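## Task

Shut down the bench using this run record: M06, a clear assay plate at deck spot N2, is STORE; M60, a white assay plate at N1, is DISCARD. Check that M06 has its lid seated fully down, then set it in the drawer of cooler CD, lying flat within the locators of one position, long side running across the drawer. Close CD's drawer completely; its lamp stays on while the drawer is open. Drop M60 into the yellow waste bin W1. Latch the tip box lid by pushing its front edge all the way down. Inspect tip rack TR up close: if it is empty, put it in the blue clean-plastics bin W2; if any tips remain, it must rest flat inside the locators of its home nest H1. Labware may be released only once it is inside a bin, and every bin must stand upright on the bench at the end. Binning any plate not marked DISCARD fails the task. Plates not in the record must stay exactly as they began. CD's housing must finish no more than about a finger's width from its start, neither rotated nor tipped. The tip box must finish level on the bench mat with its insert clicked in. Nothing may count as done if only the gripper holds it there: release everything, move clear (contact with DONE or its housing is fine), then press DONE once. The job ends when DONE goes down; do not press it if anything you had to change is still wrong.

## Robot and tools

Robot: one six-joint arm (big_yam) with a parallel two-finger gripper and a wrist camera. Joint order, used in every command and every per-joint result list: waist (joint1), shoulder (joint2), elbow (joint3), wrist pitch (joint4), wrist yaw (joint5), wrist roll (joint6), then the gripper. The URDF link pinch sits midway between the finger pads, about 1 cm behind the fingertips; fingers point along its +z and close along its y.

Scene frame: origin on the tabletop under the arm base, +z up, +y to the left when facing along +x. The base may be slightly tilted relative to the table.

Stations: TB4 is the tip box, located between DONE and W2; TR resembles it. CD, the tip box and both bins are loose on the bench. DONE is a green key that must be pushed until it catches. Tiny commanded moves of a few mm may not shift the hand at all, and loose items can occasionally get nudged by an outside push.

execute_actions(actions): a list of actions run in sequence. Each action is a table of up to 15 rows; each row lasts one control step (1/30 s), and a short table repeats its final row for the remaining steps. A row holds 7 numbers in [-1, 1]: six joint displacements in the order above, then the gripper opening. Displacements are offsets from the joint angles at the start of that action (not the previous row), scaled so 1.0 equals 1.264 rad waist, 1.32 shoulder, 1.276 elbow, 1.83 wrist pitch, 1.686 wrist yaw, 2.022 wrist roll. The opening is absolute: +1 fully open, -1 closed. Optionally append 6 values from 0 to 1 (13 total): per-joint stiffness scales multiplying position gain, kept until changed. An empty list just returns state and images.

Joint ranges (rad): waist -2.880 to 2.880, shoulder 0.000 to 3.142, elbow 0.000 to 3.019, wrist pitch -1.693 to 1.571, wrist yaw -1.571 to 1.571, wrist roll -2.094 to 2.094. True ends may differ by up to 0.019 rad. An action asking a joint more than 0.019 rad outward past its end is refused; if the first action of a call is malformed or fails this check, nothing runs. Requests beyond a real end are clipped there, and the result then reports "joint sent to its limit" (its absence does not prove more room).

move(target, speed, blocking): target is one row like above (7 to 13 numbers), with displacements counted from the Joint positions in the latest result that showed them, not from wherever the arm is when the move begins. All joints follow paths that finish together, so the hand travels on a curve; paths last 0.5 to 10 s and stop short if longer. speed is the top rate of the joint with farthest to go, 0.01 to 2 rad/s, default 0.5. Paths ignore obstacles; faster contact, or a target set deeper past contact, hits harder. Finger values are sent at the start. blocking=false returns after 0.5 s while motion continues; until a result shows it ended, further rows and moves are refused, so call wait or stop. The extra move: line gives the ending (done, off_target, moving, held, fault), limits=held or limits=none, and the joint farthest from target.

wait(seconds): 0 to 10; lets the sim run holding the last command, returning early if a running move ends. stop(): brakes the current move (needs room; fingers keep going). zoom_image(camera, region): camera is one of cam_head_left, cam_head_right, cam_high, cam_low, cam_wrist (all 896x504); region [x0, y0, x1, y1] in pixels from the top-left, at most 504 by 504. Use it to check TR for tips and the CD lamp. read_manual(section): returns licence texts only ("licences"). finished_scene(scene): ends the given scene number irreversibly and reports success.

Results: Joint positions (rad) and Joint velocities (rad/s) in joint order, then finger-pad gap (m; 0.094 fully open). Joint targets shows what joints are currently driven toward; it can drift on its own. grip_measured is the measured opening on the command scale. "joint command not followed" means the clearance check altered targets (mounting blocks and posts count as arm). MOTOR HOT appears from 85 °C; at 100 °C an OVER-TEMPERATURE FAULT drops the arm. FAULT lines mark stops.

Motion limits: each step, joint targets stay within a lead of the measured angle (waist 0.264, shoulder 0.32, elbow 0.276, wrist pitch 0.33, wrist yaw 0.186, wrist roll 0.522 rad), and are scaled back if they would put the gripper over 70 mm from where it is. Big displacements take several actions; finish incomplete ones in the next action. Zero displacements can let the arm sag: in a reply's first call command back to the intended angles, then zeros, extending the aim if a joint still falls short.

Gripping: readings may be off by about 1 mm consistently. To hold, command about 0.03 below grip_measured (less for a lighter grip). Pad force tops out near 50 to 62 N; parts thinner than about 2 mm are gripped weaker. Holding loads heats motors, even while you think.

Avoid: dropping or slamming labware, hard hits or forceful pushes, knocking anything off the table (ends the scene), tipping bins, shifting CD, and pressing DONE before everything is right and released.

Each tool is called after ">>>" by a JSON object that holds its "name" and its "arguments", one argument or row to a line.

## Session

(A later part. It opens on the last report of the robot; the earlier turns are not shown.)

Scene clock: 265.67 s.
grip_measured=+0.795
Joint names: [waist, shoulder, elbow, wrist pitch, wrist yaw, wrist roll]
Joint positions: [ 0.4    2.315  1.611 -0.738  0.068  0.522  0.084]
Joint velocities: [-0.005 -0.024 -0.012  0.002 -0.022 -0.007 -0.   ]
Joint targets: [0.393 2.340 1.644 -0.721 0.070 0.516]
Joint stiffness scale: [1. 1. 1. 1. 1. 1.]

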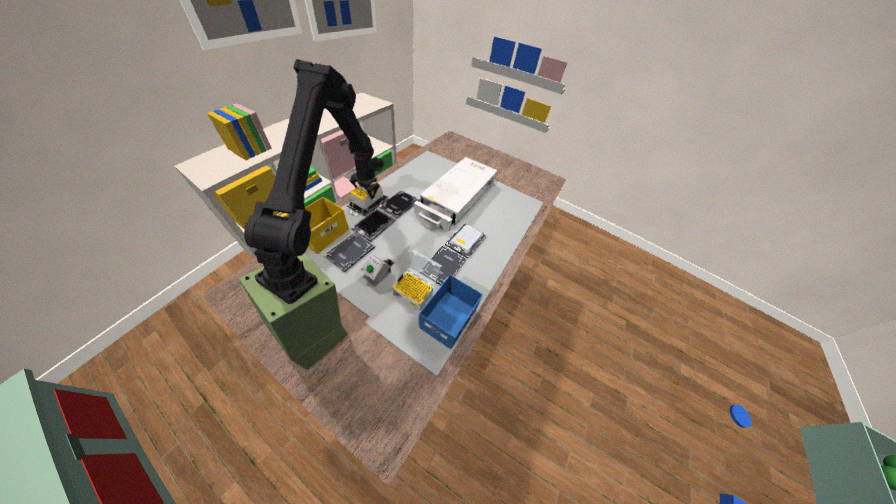

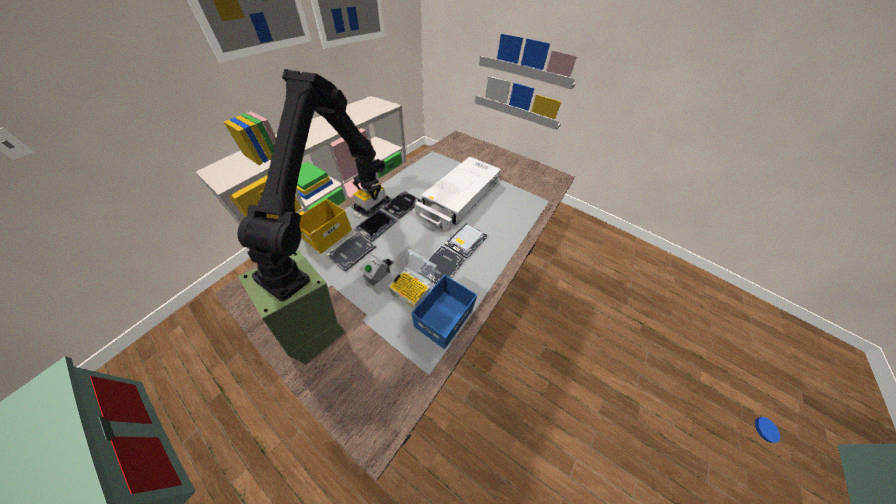

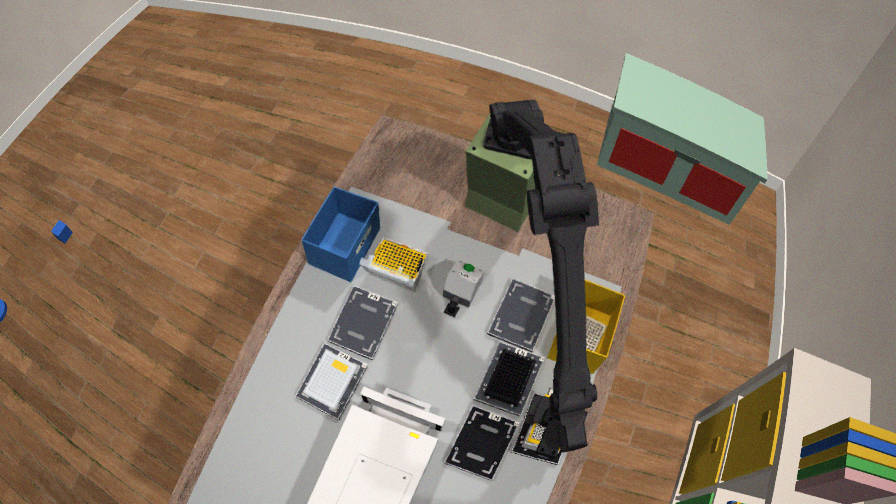

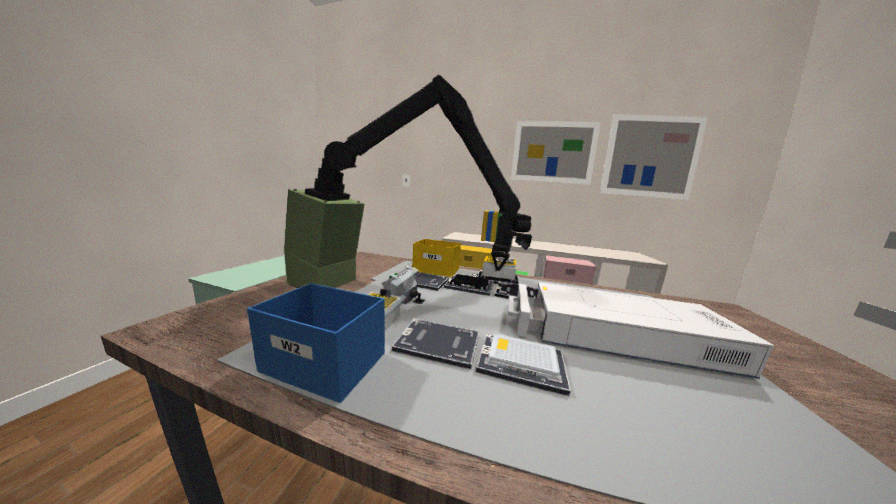

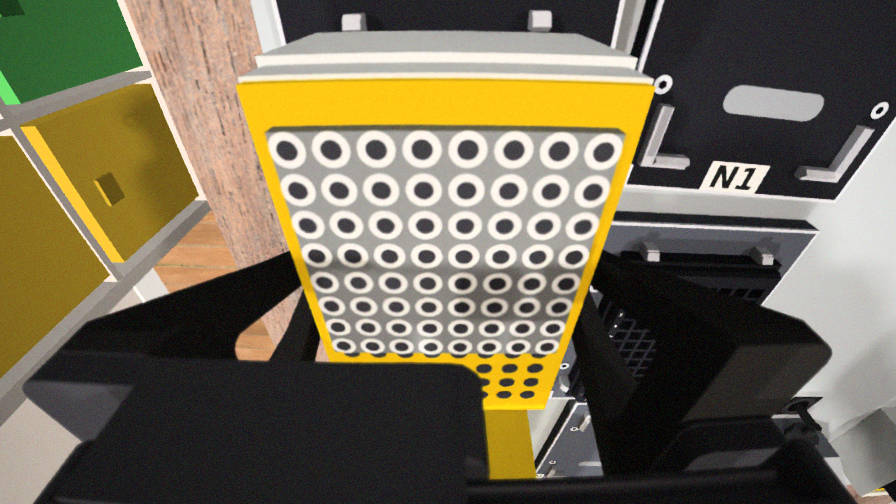

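>>> {"name": "move", "arguments": {
  "target": [-0.005,0.03,0.026,0.012,0,0,0.765],
  "speed": 0.04
}}

Scene clock: 270.67 s.
grip_measured=+0.795
Joint names: [waist, shoulder, elbow, wrist pitch, wrist yaw, wrist roll]
Joint positions: [ 0.4    2.32   1.611 -0.736  0.068  0.522  0.084]
Joint velocities: [-0.005 -0.005  0.002 -0.027  0.095 -0.007 -0.001]
Joint targets: [0.393 2.355 1.644 -0.716 0.068 0.522]
Joint stiffness scale: [1. 1. 1. 1. 1. 1.]
move: off_target; limits=none; farthest joint: the shoulder, 0.034 radians from its target (0.039 radians at the start)

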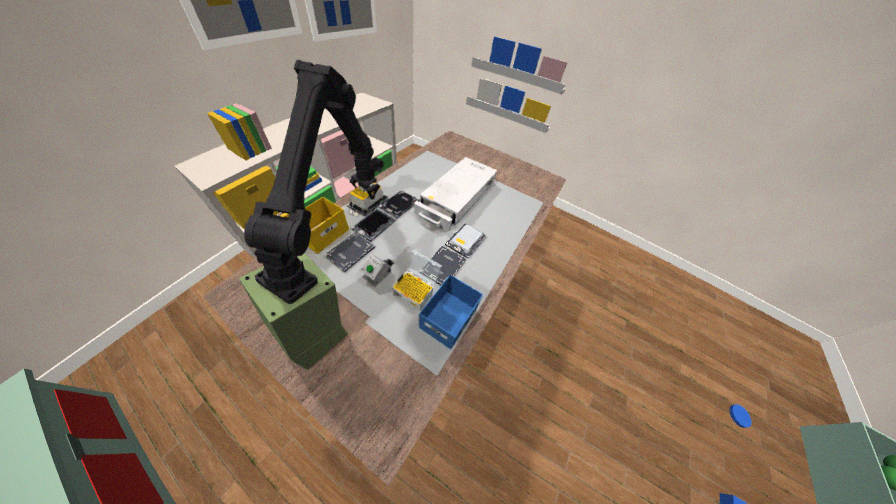

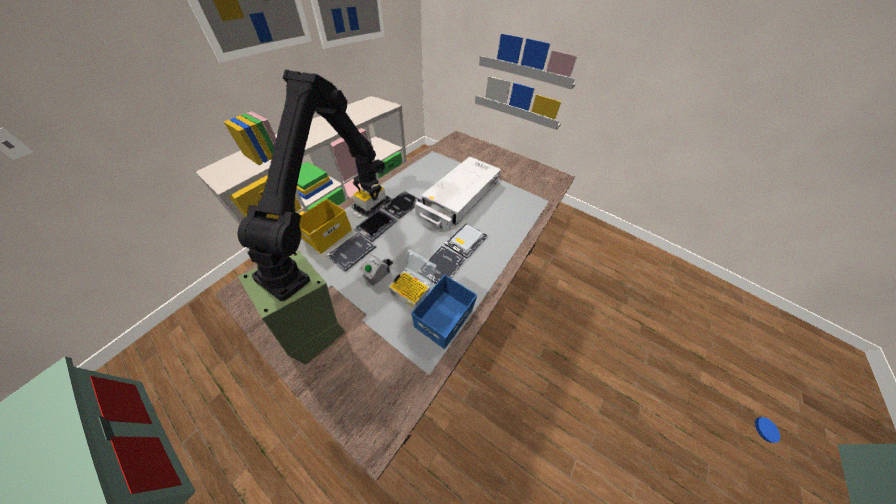

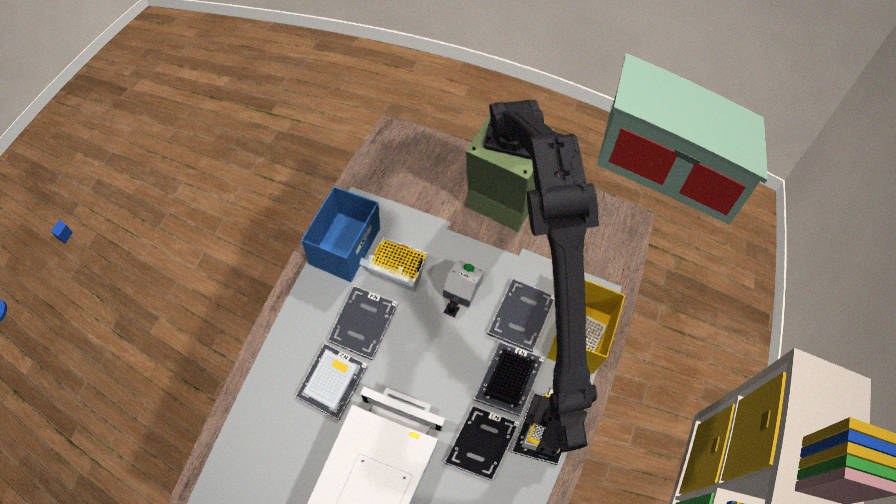

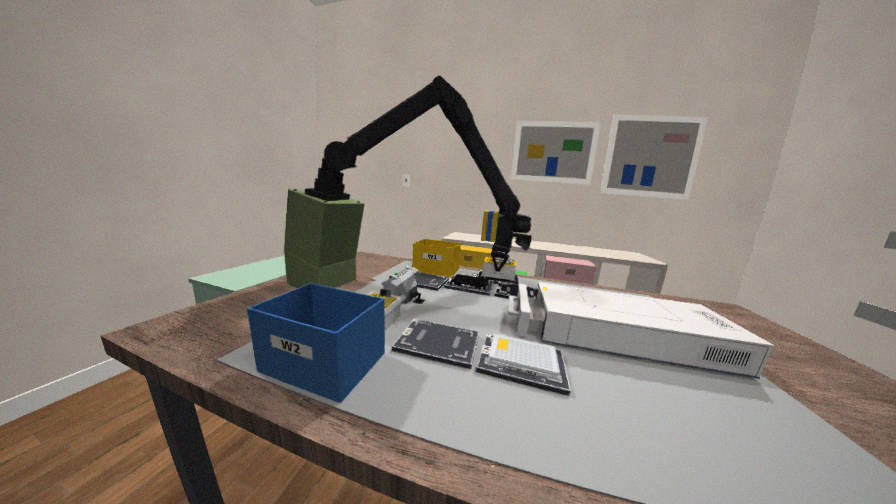

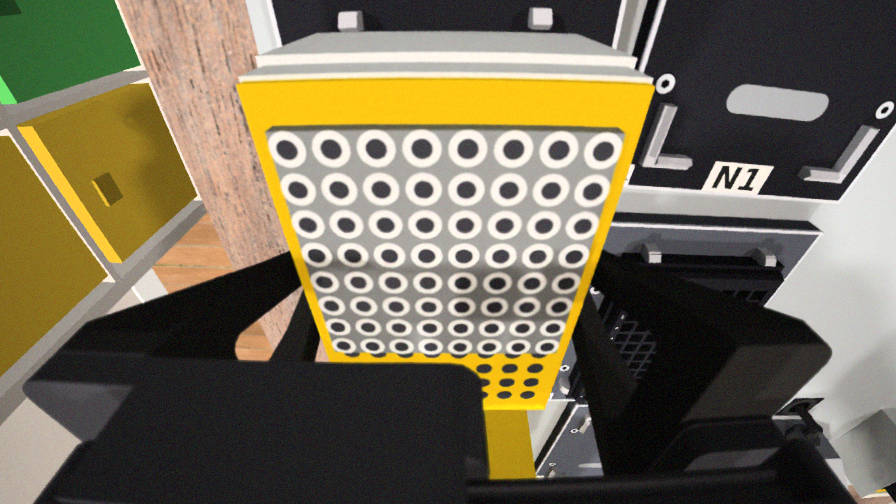

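>>> {"name": "move", "arguments": {
  "target": [-0.005,0.036,0.026,0.012,0,0,0.765],
  "speed": 0.04
}}

Scene clock: 276.97 s.
grip_measured=+0.795
Joint names: [waist, shoulder, elbow, wrist pitch, wrist yaw, wrist roll]
Joint positions: [ 0.4    2.323  1.614 -0.736  0.07   0.517  0.084]
Joint velocities: [-0.024  0.005 -0.007 -0.012  0.037 -0.007  0.001]
Joint targets: [0.393 2.368 1.645 -0.714 0.068 0.522]
Joint stiffness scale: [1. 1. 1. 1. 1. 1.]
move: off_target; limits=none; farthest joint: the shoulder, 0.044 radians from its target (0.047 radians at the start)

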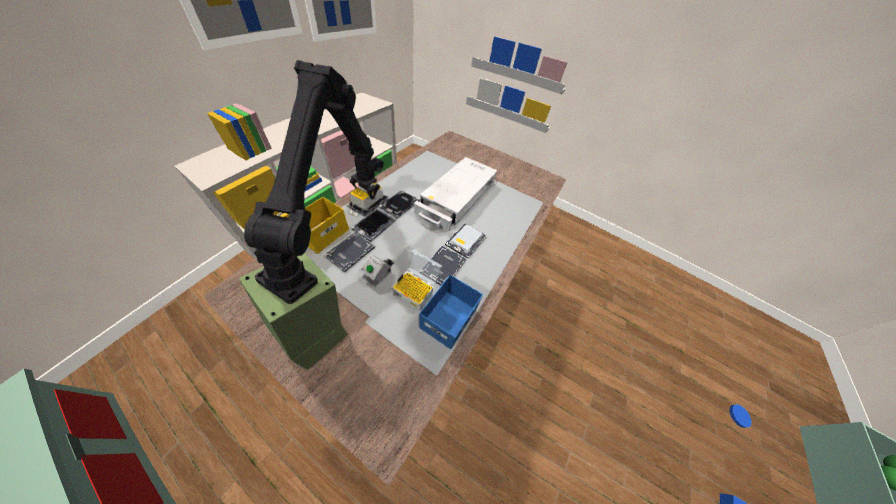

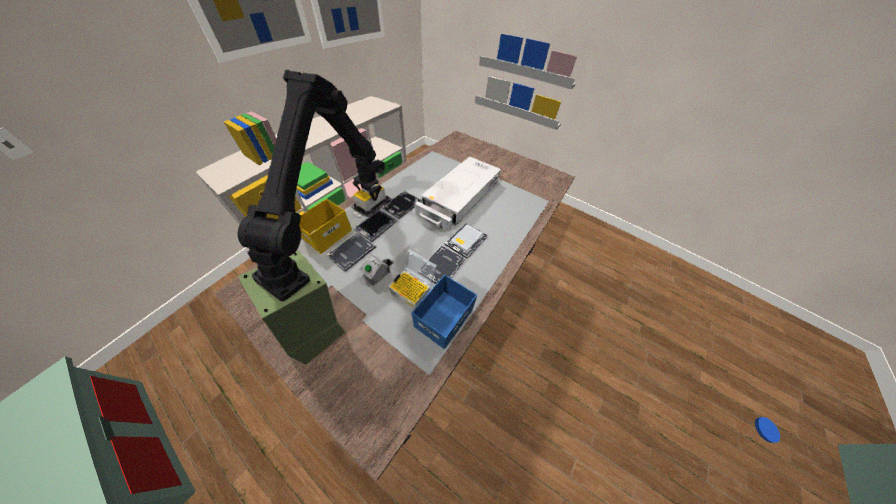

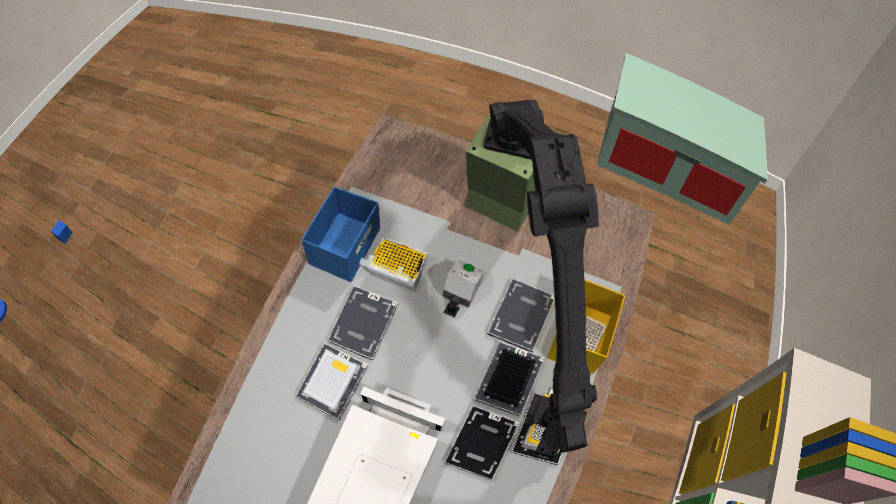

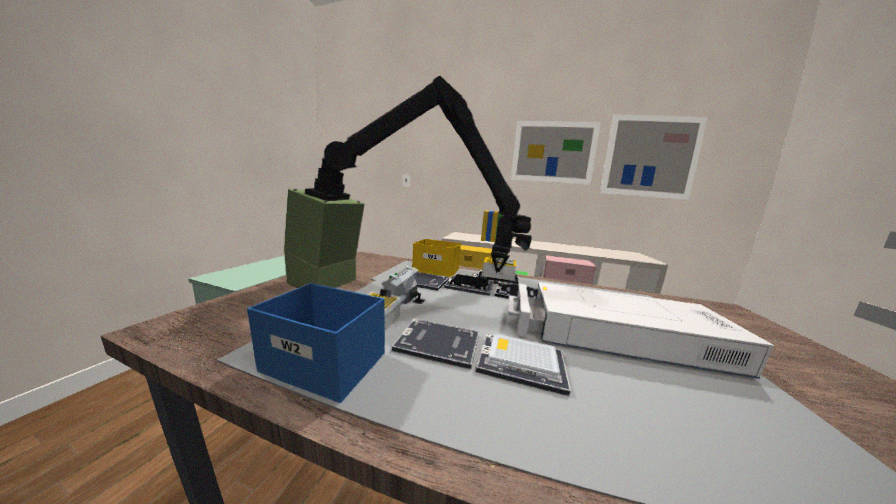

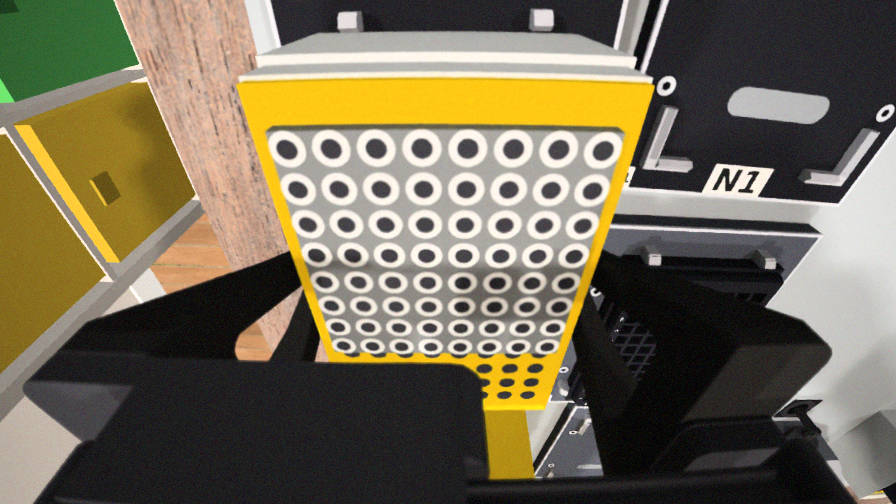

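>>> {"name": "execute_actions", "arguments": {
  "actions": [
    [[0,0.015,0.02,0.01,0,0,0.765]],
    [[0,0,0,0,0,0,1]],
    [[0,0,0,0,0,0,1]]
  ]
}}

>>> {"name": "move", "arguments": {
  "target": [0,-0.2,-0.1,-0.07,0,0,1],
  "speed": 0.25
}}

Scene clock: 281.23 s.
grip_measured=+1.000
Joint names: [waist, shoulder, elbow, wrist pitch, wrist yaw, wrist roll]
Joint positions: [ 0.4    2.323  1.614 -0.736  0.07   0.516  0.094]
Joint velocities: [-0.005 -0.005 -0.002 -0.007 -0.081 -0.11   0.   ]
Joint targets: [0.400 2.323 1.614 -0.736 0.070 0.516]
Joint stiffness scale: [1. 1. 1. 1. 1. 1.]

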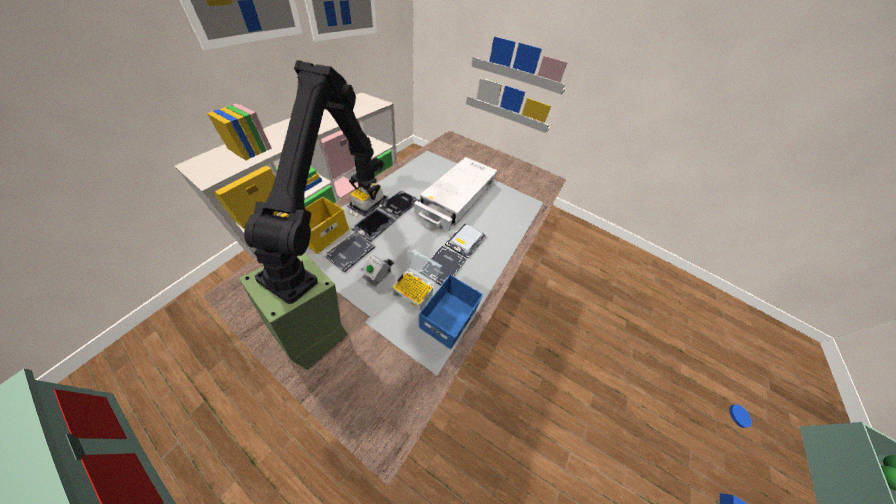

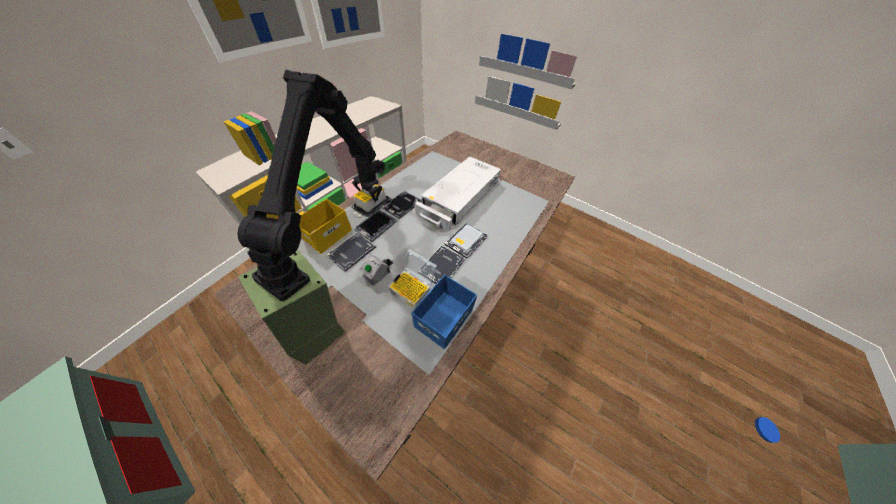

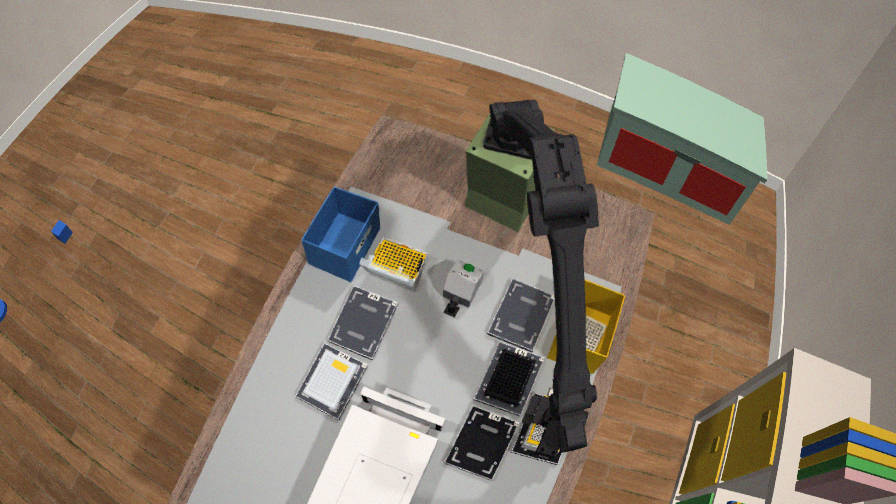

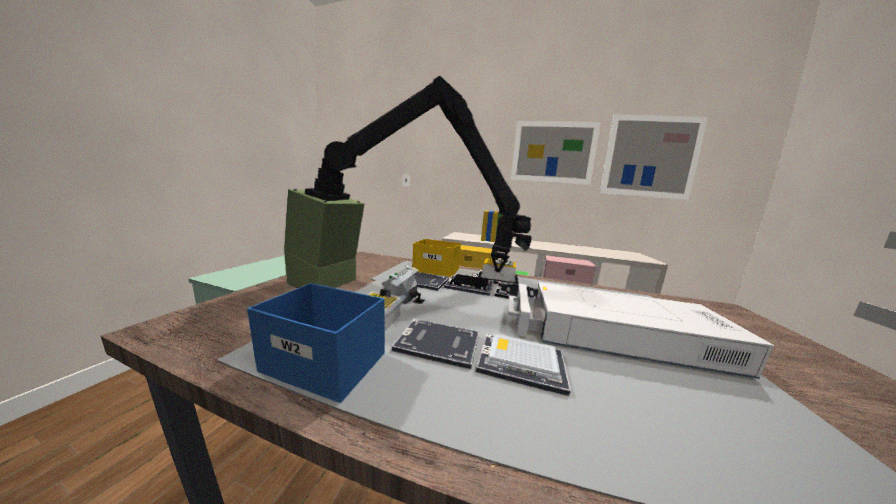

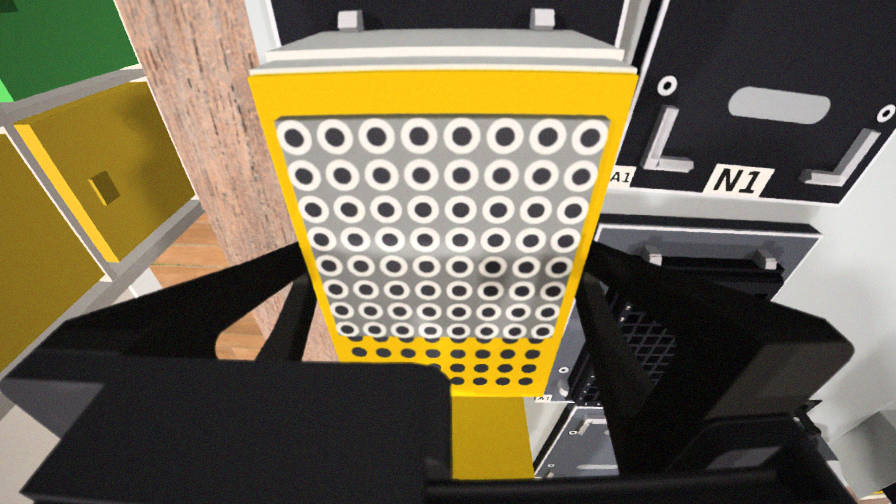

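Scene clock: 282.73 s.
grip_measured=+1.000
Joint names: [waist, shoulder, elbow, wrist pitch, wrist yaw, wrist roll]
Joint positions: [ 0.4    2.058  1.493 -0.848  0.07   0.516  0.094]
Joint velocities: [ 0.005 -0.005 -0.017  0.002  0.007 -0.007  0.   ]
Joint targets: [0.400 2.059 1.486 -0.864 0.070 0.516]
Joint stiffness scale: [1. 1. 1. 1. 1. 1.]
move: done; limits=none; farthest joint: the wrist pitch, 0.016 radians from its target (0.128 radians at the start)

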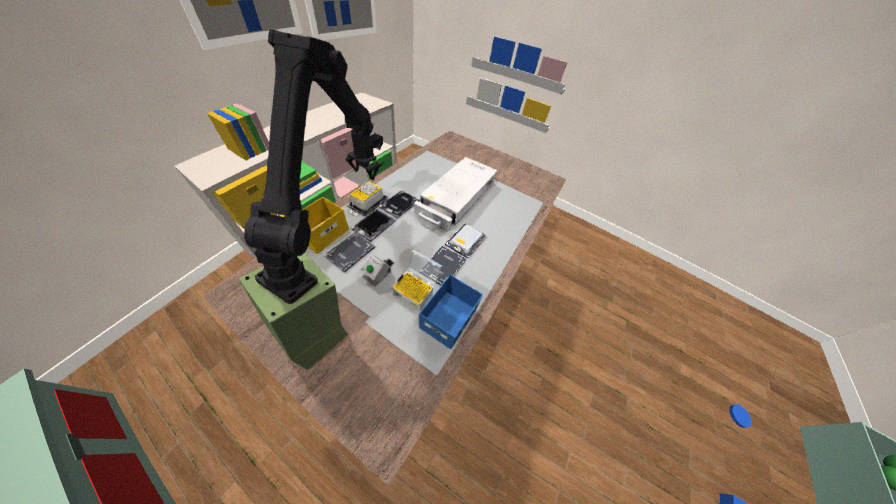

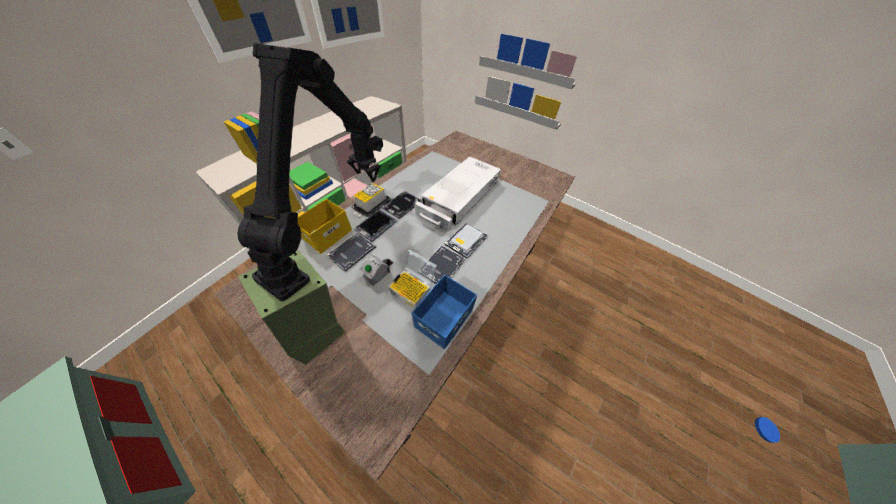

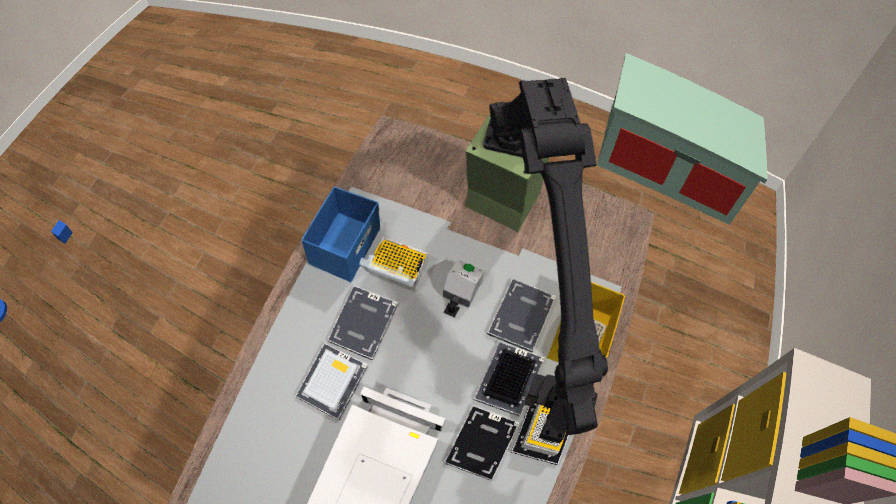

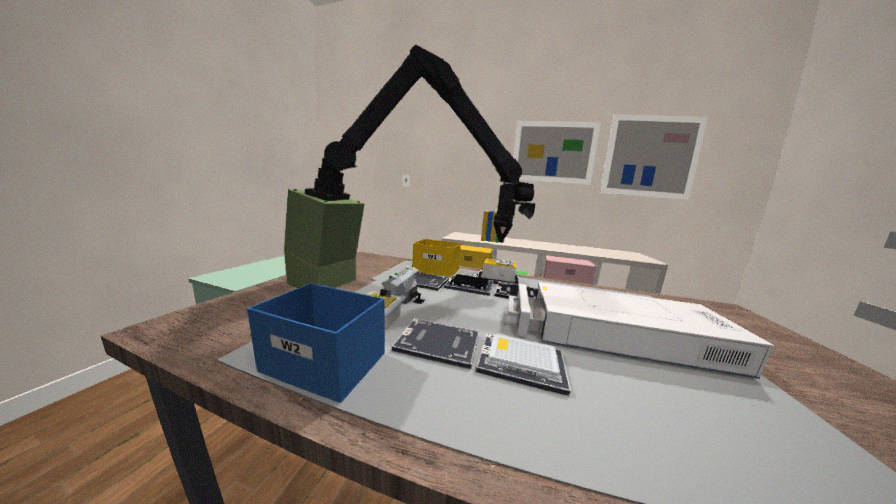

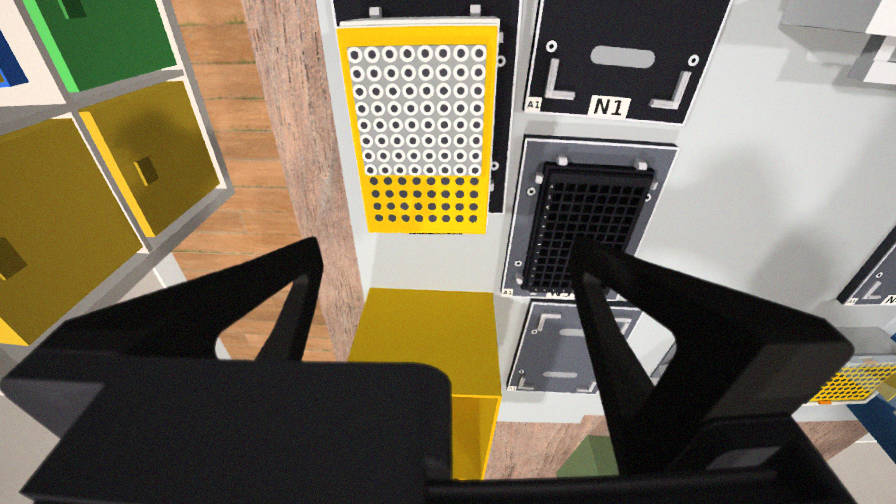

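>>> {"name": "zoom_image", "arguments": {
  "camera": "cam_low",
  "region": [460,240,570,310]
}}

>>> {"name": "zoom_image", "arguments": {
  "camera": "cam_head_right",
  "region": [330,165,460,240]
}}

Region (460, 240, 570, 310) of cam_low's 896x504 image, scaled by 4.582, with more detail than that image has; it fills the top 321 rows of this view, and the rest is white.

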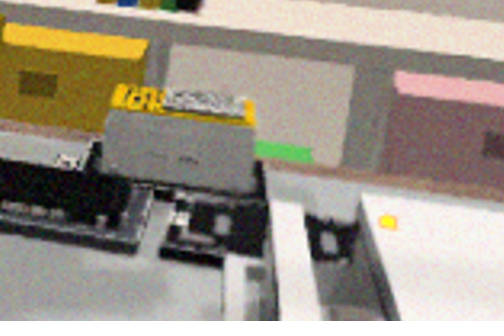

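Region (330, 165, 460, 240) of cam_head_right's 896x504 image, scaled by 3.877, with more detail than that image has; it fills the top 291 rows of this view, and the rest is white.

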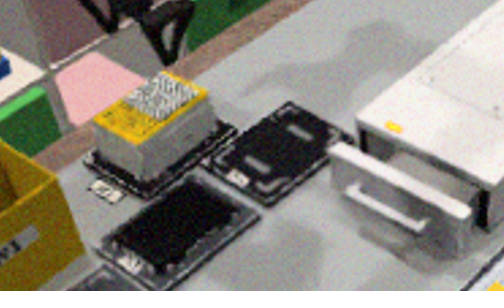

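>>> {"name": "move", "arguments": {
  "target": [-0.425,-0.092,-0.056,-0.045,-0.053,-0.26,1],
  "speed": 0.45
}}

Scene clock: 292.63 s.
grip_measured=+1.000
Joint names: [waist, shoulder, elbow, wrist pitch, wrist yaw, wrist roll]
Joint positions: [-0.147  1.943  1.432 -0.914 -0.017  0.006  0.094]
Joint velocities: [ 0.005  0.005 -0.002 -0.012 -0.007 -0.022  0.   ]
Joint targets: [-0.137 1.937 1.422 -0.930 -0.019 -0.010]
Joint stiffness scale: [1. 1. 1. 1. 1. 1.]
move: done; limits=none; farthest joint: the wrist pitch, 0.017 radians from its target (0.083 radians at the start)

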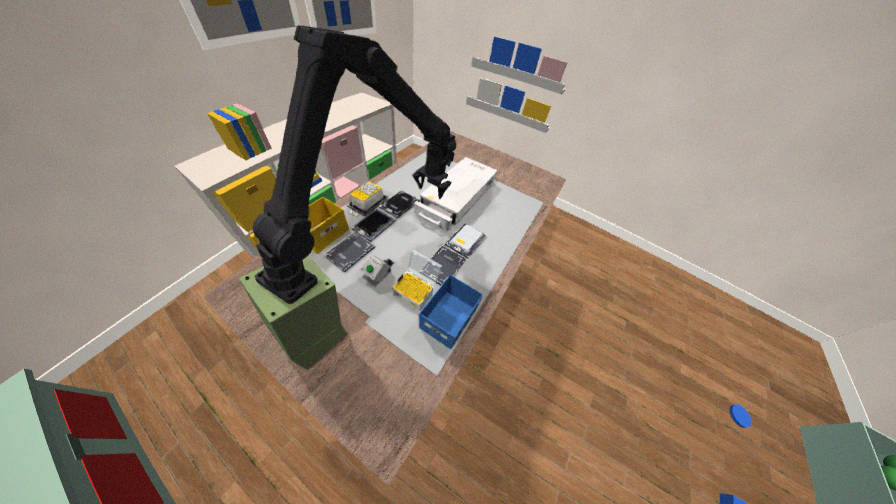

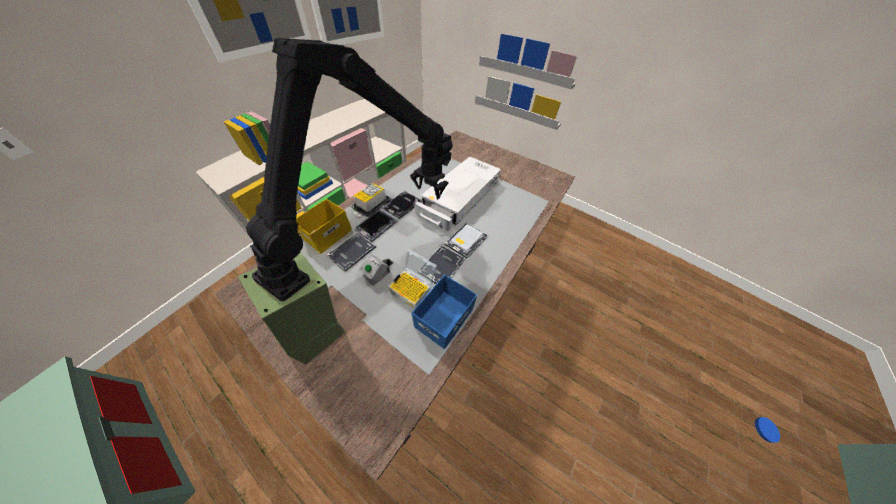

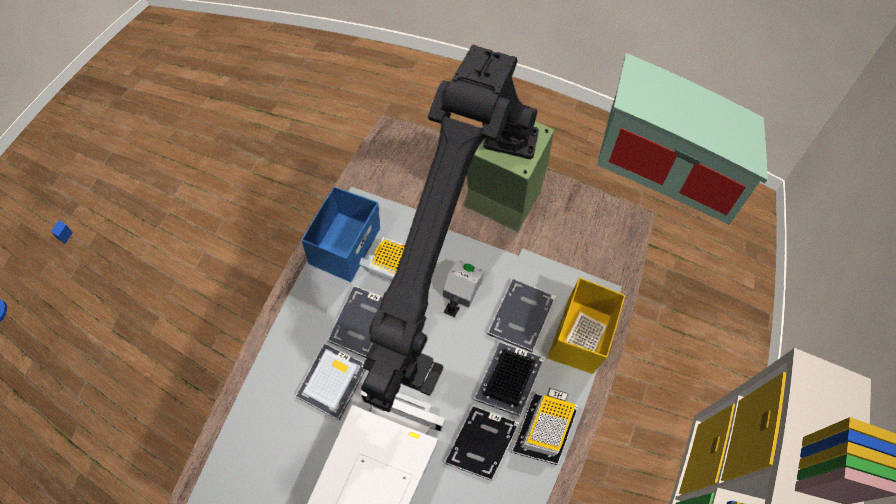

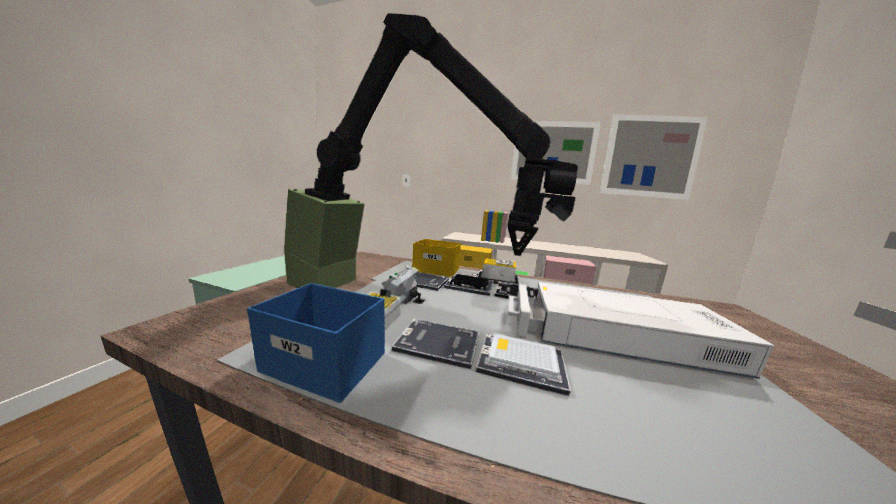

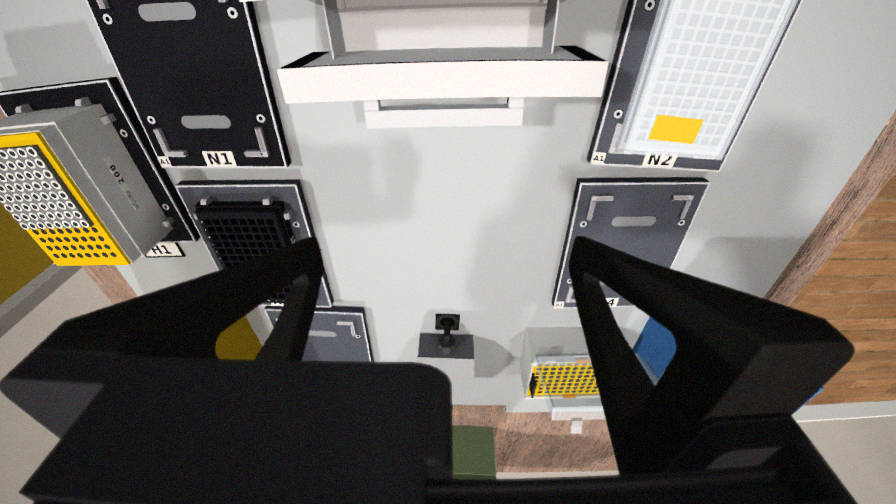

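>>> {"name": "move", "arguments": {
  "target": [0,0.218,0.221,0.013,0,0,1],
  "speed": 0.3
}}

Scene clock: 307.90 s.
grip_measured=+1.000
Joint names: [waist, shoulder, elbow, wrist pitch, wrist yaw, wrist roll]
Joint positions: [-0.147  2.205  1.678 -0.904 -0.017  0.005  0.094]
Joint velocities: [-0.005 -0.015 -0.012  0.012 -0.007  0.037  0.   ]
Joint targets: [-0.147 2.230 1.714 -0.890 -0.017 0.006]
Joint stiffness scale: [1. 1. 1. 1. 1. 1.]
move: off_target; limits=none; farthest joint: the elbow, 0.036 radians from its target (0.282 radians at the start)

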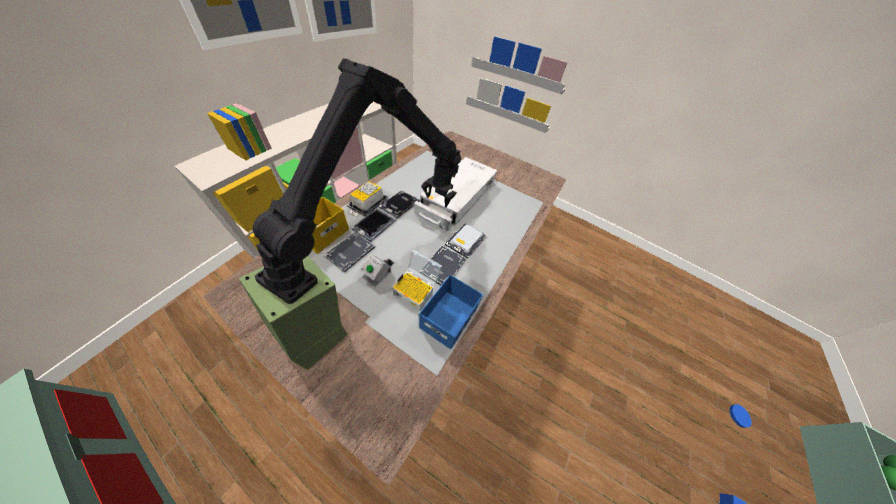

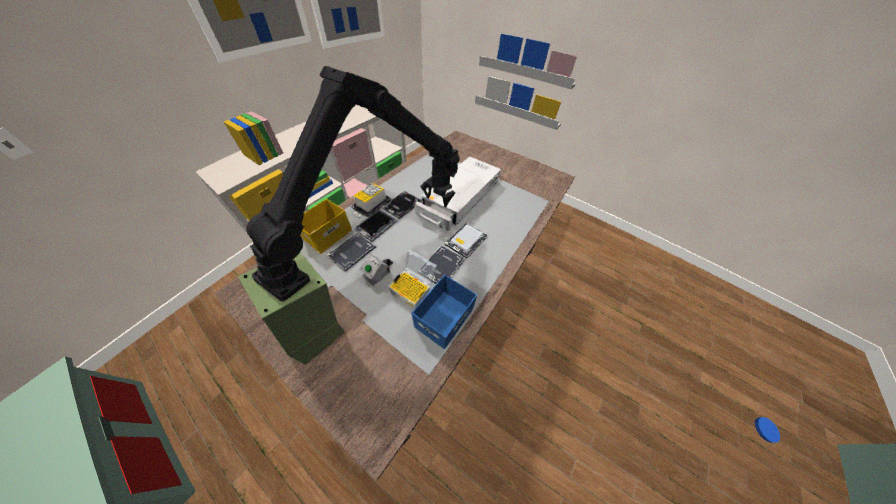

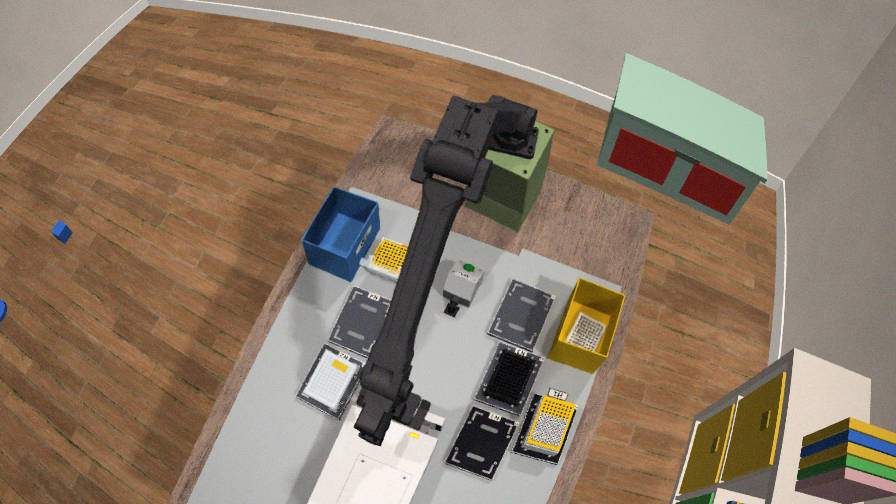

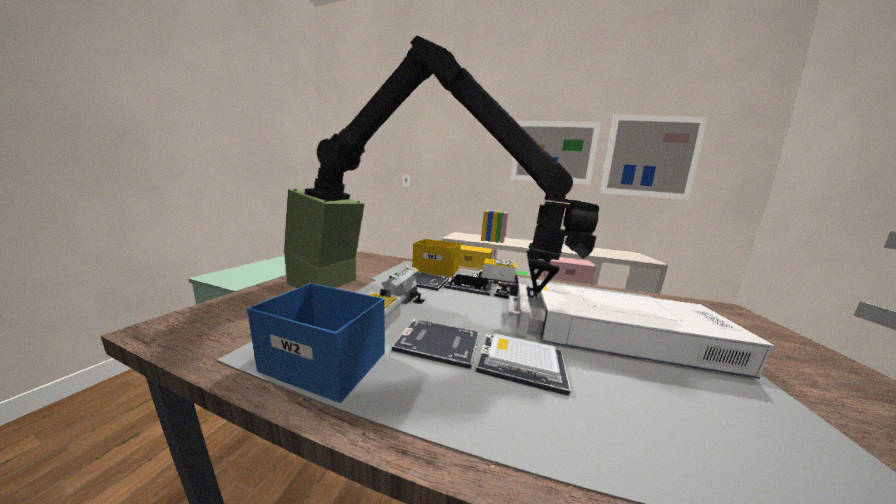

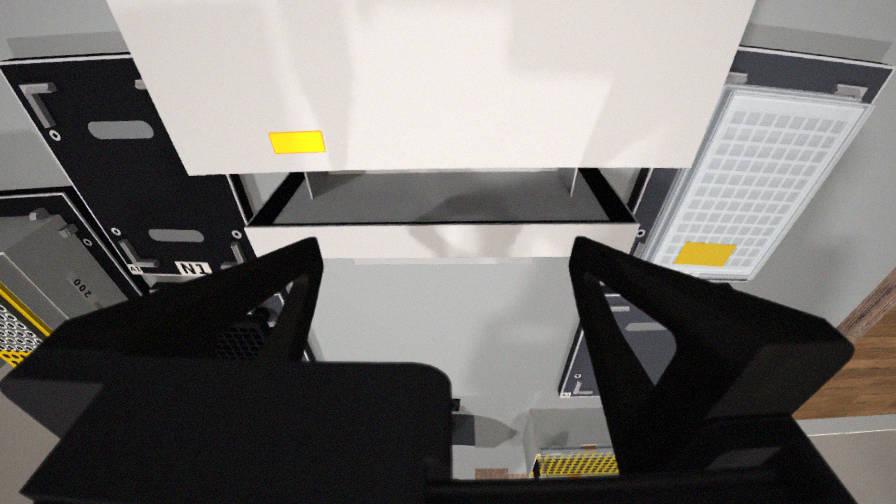

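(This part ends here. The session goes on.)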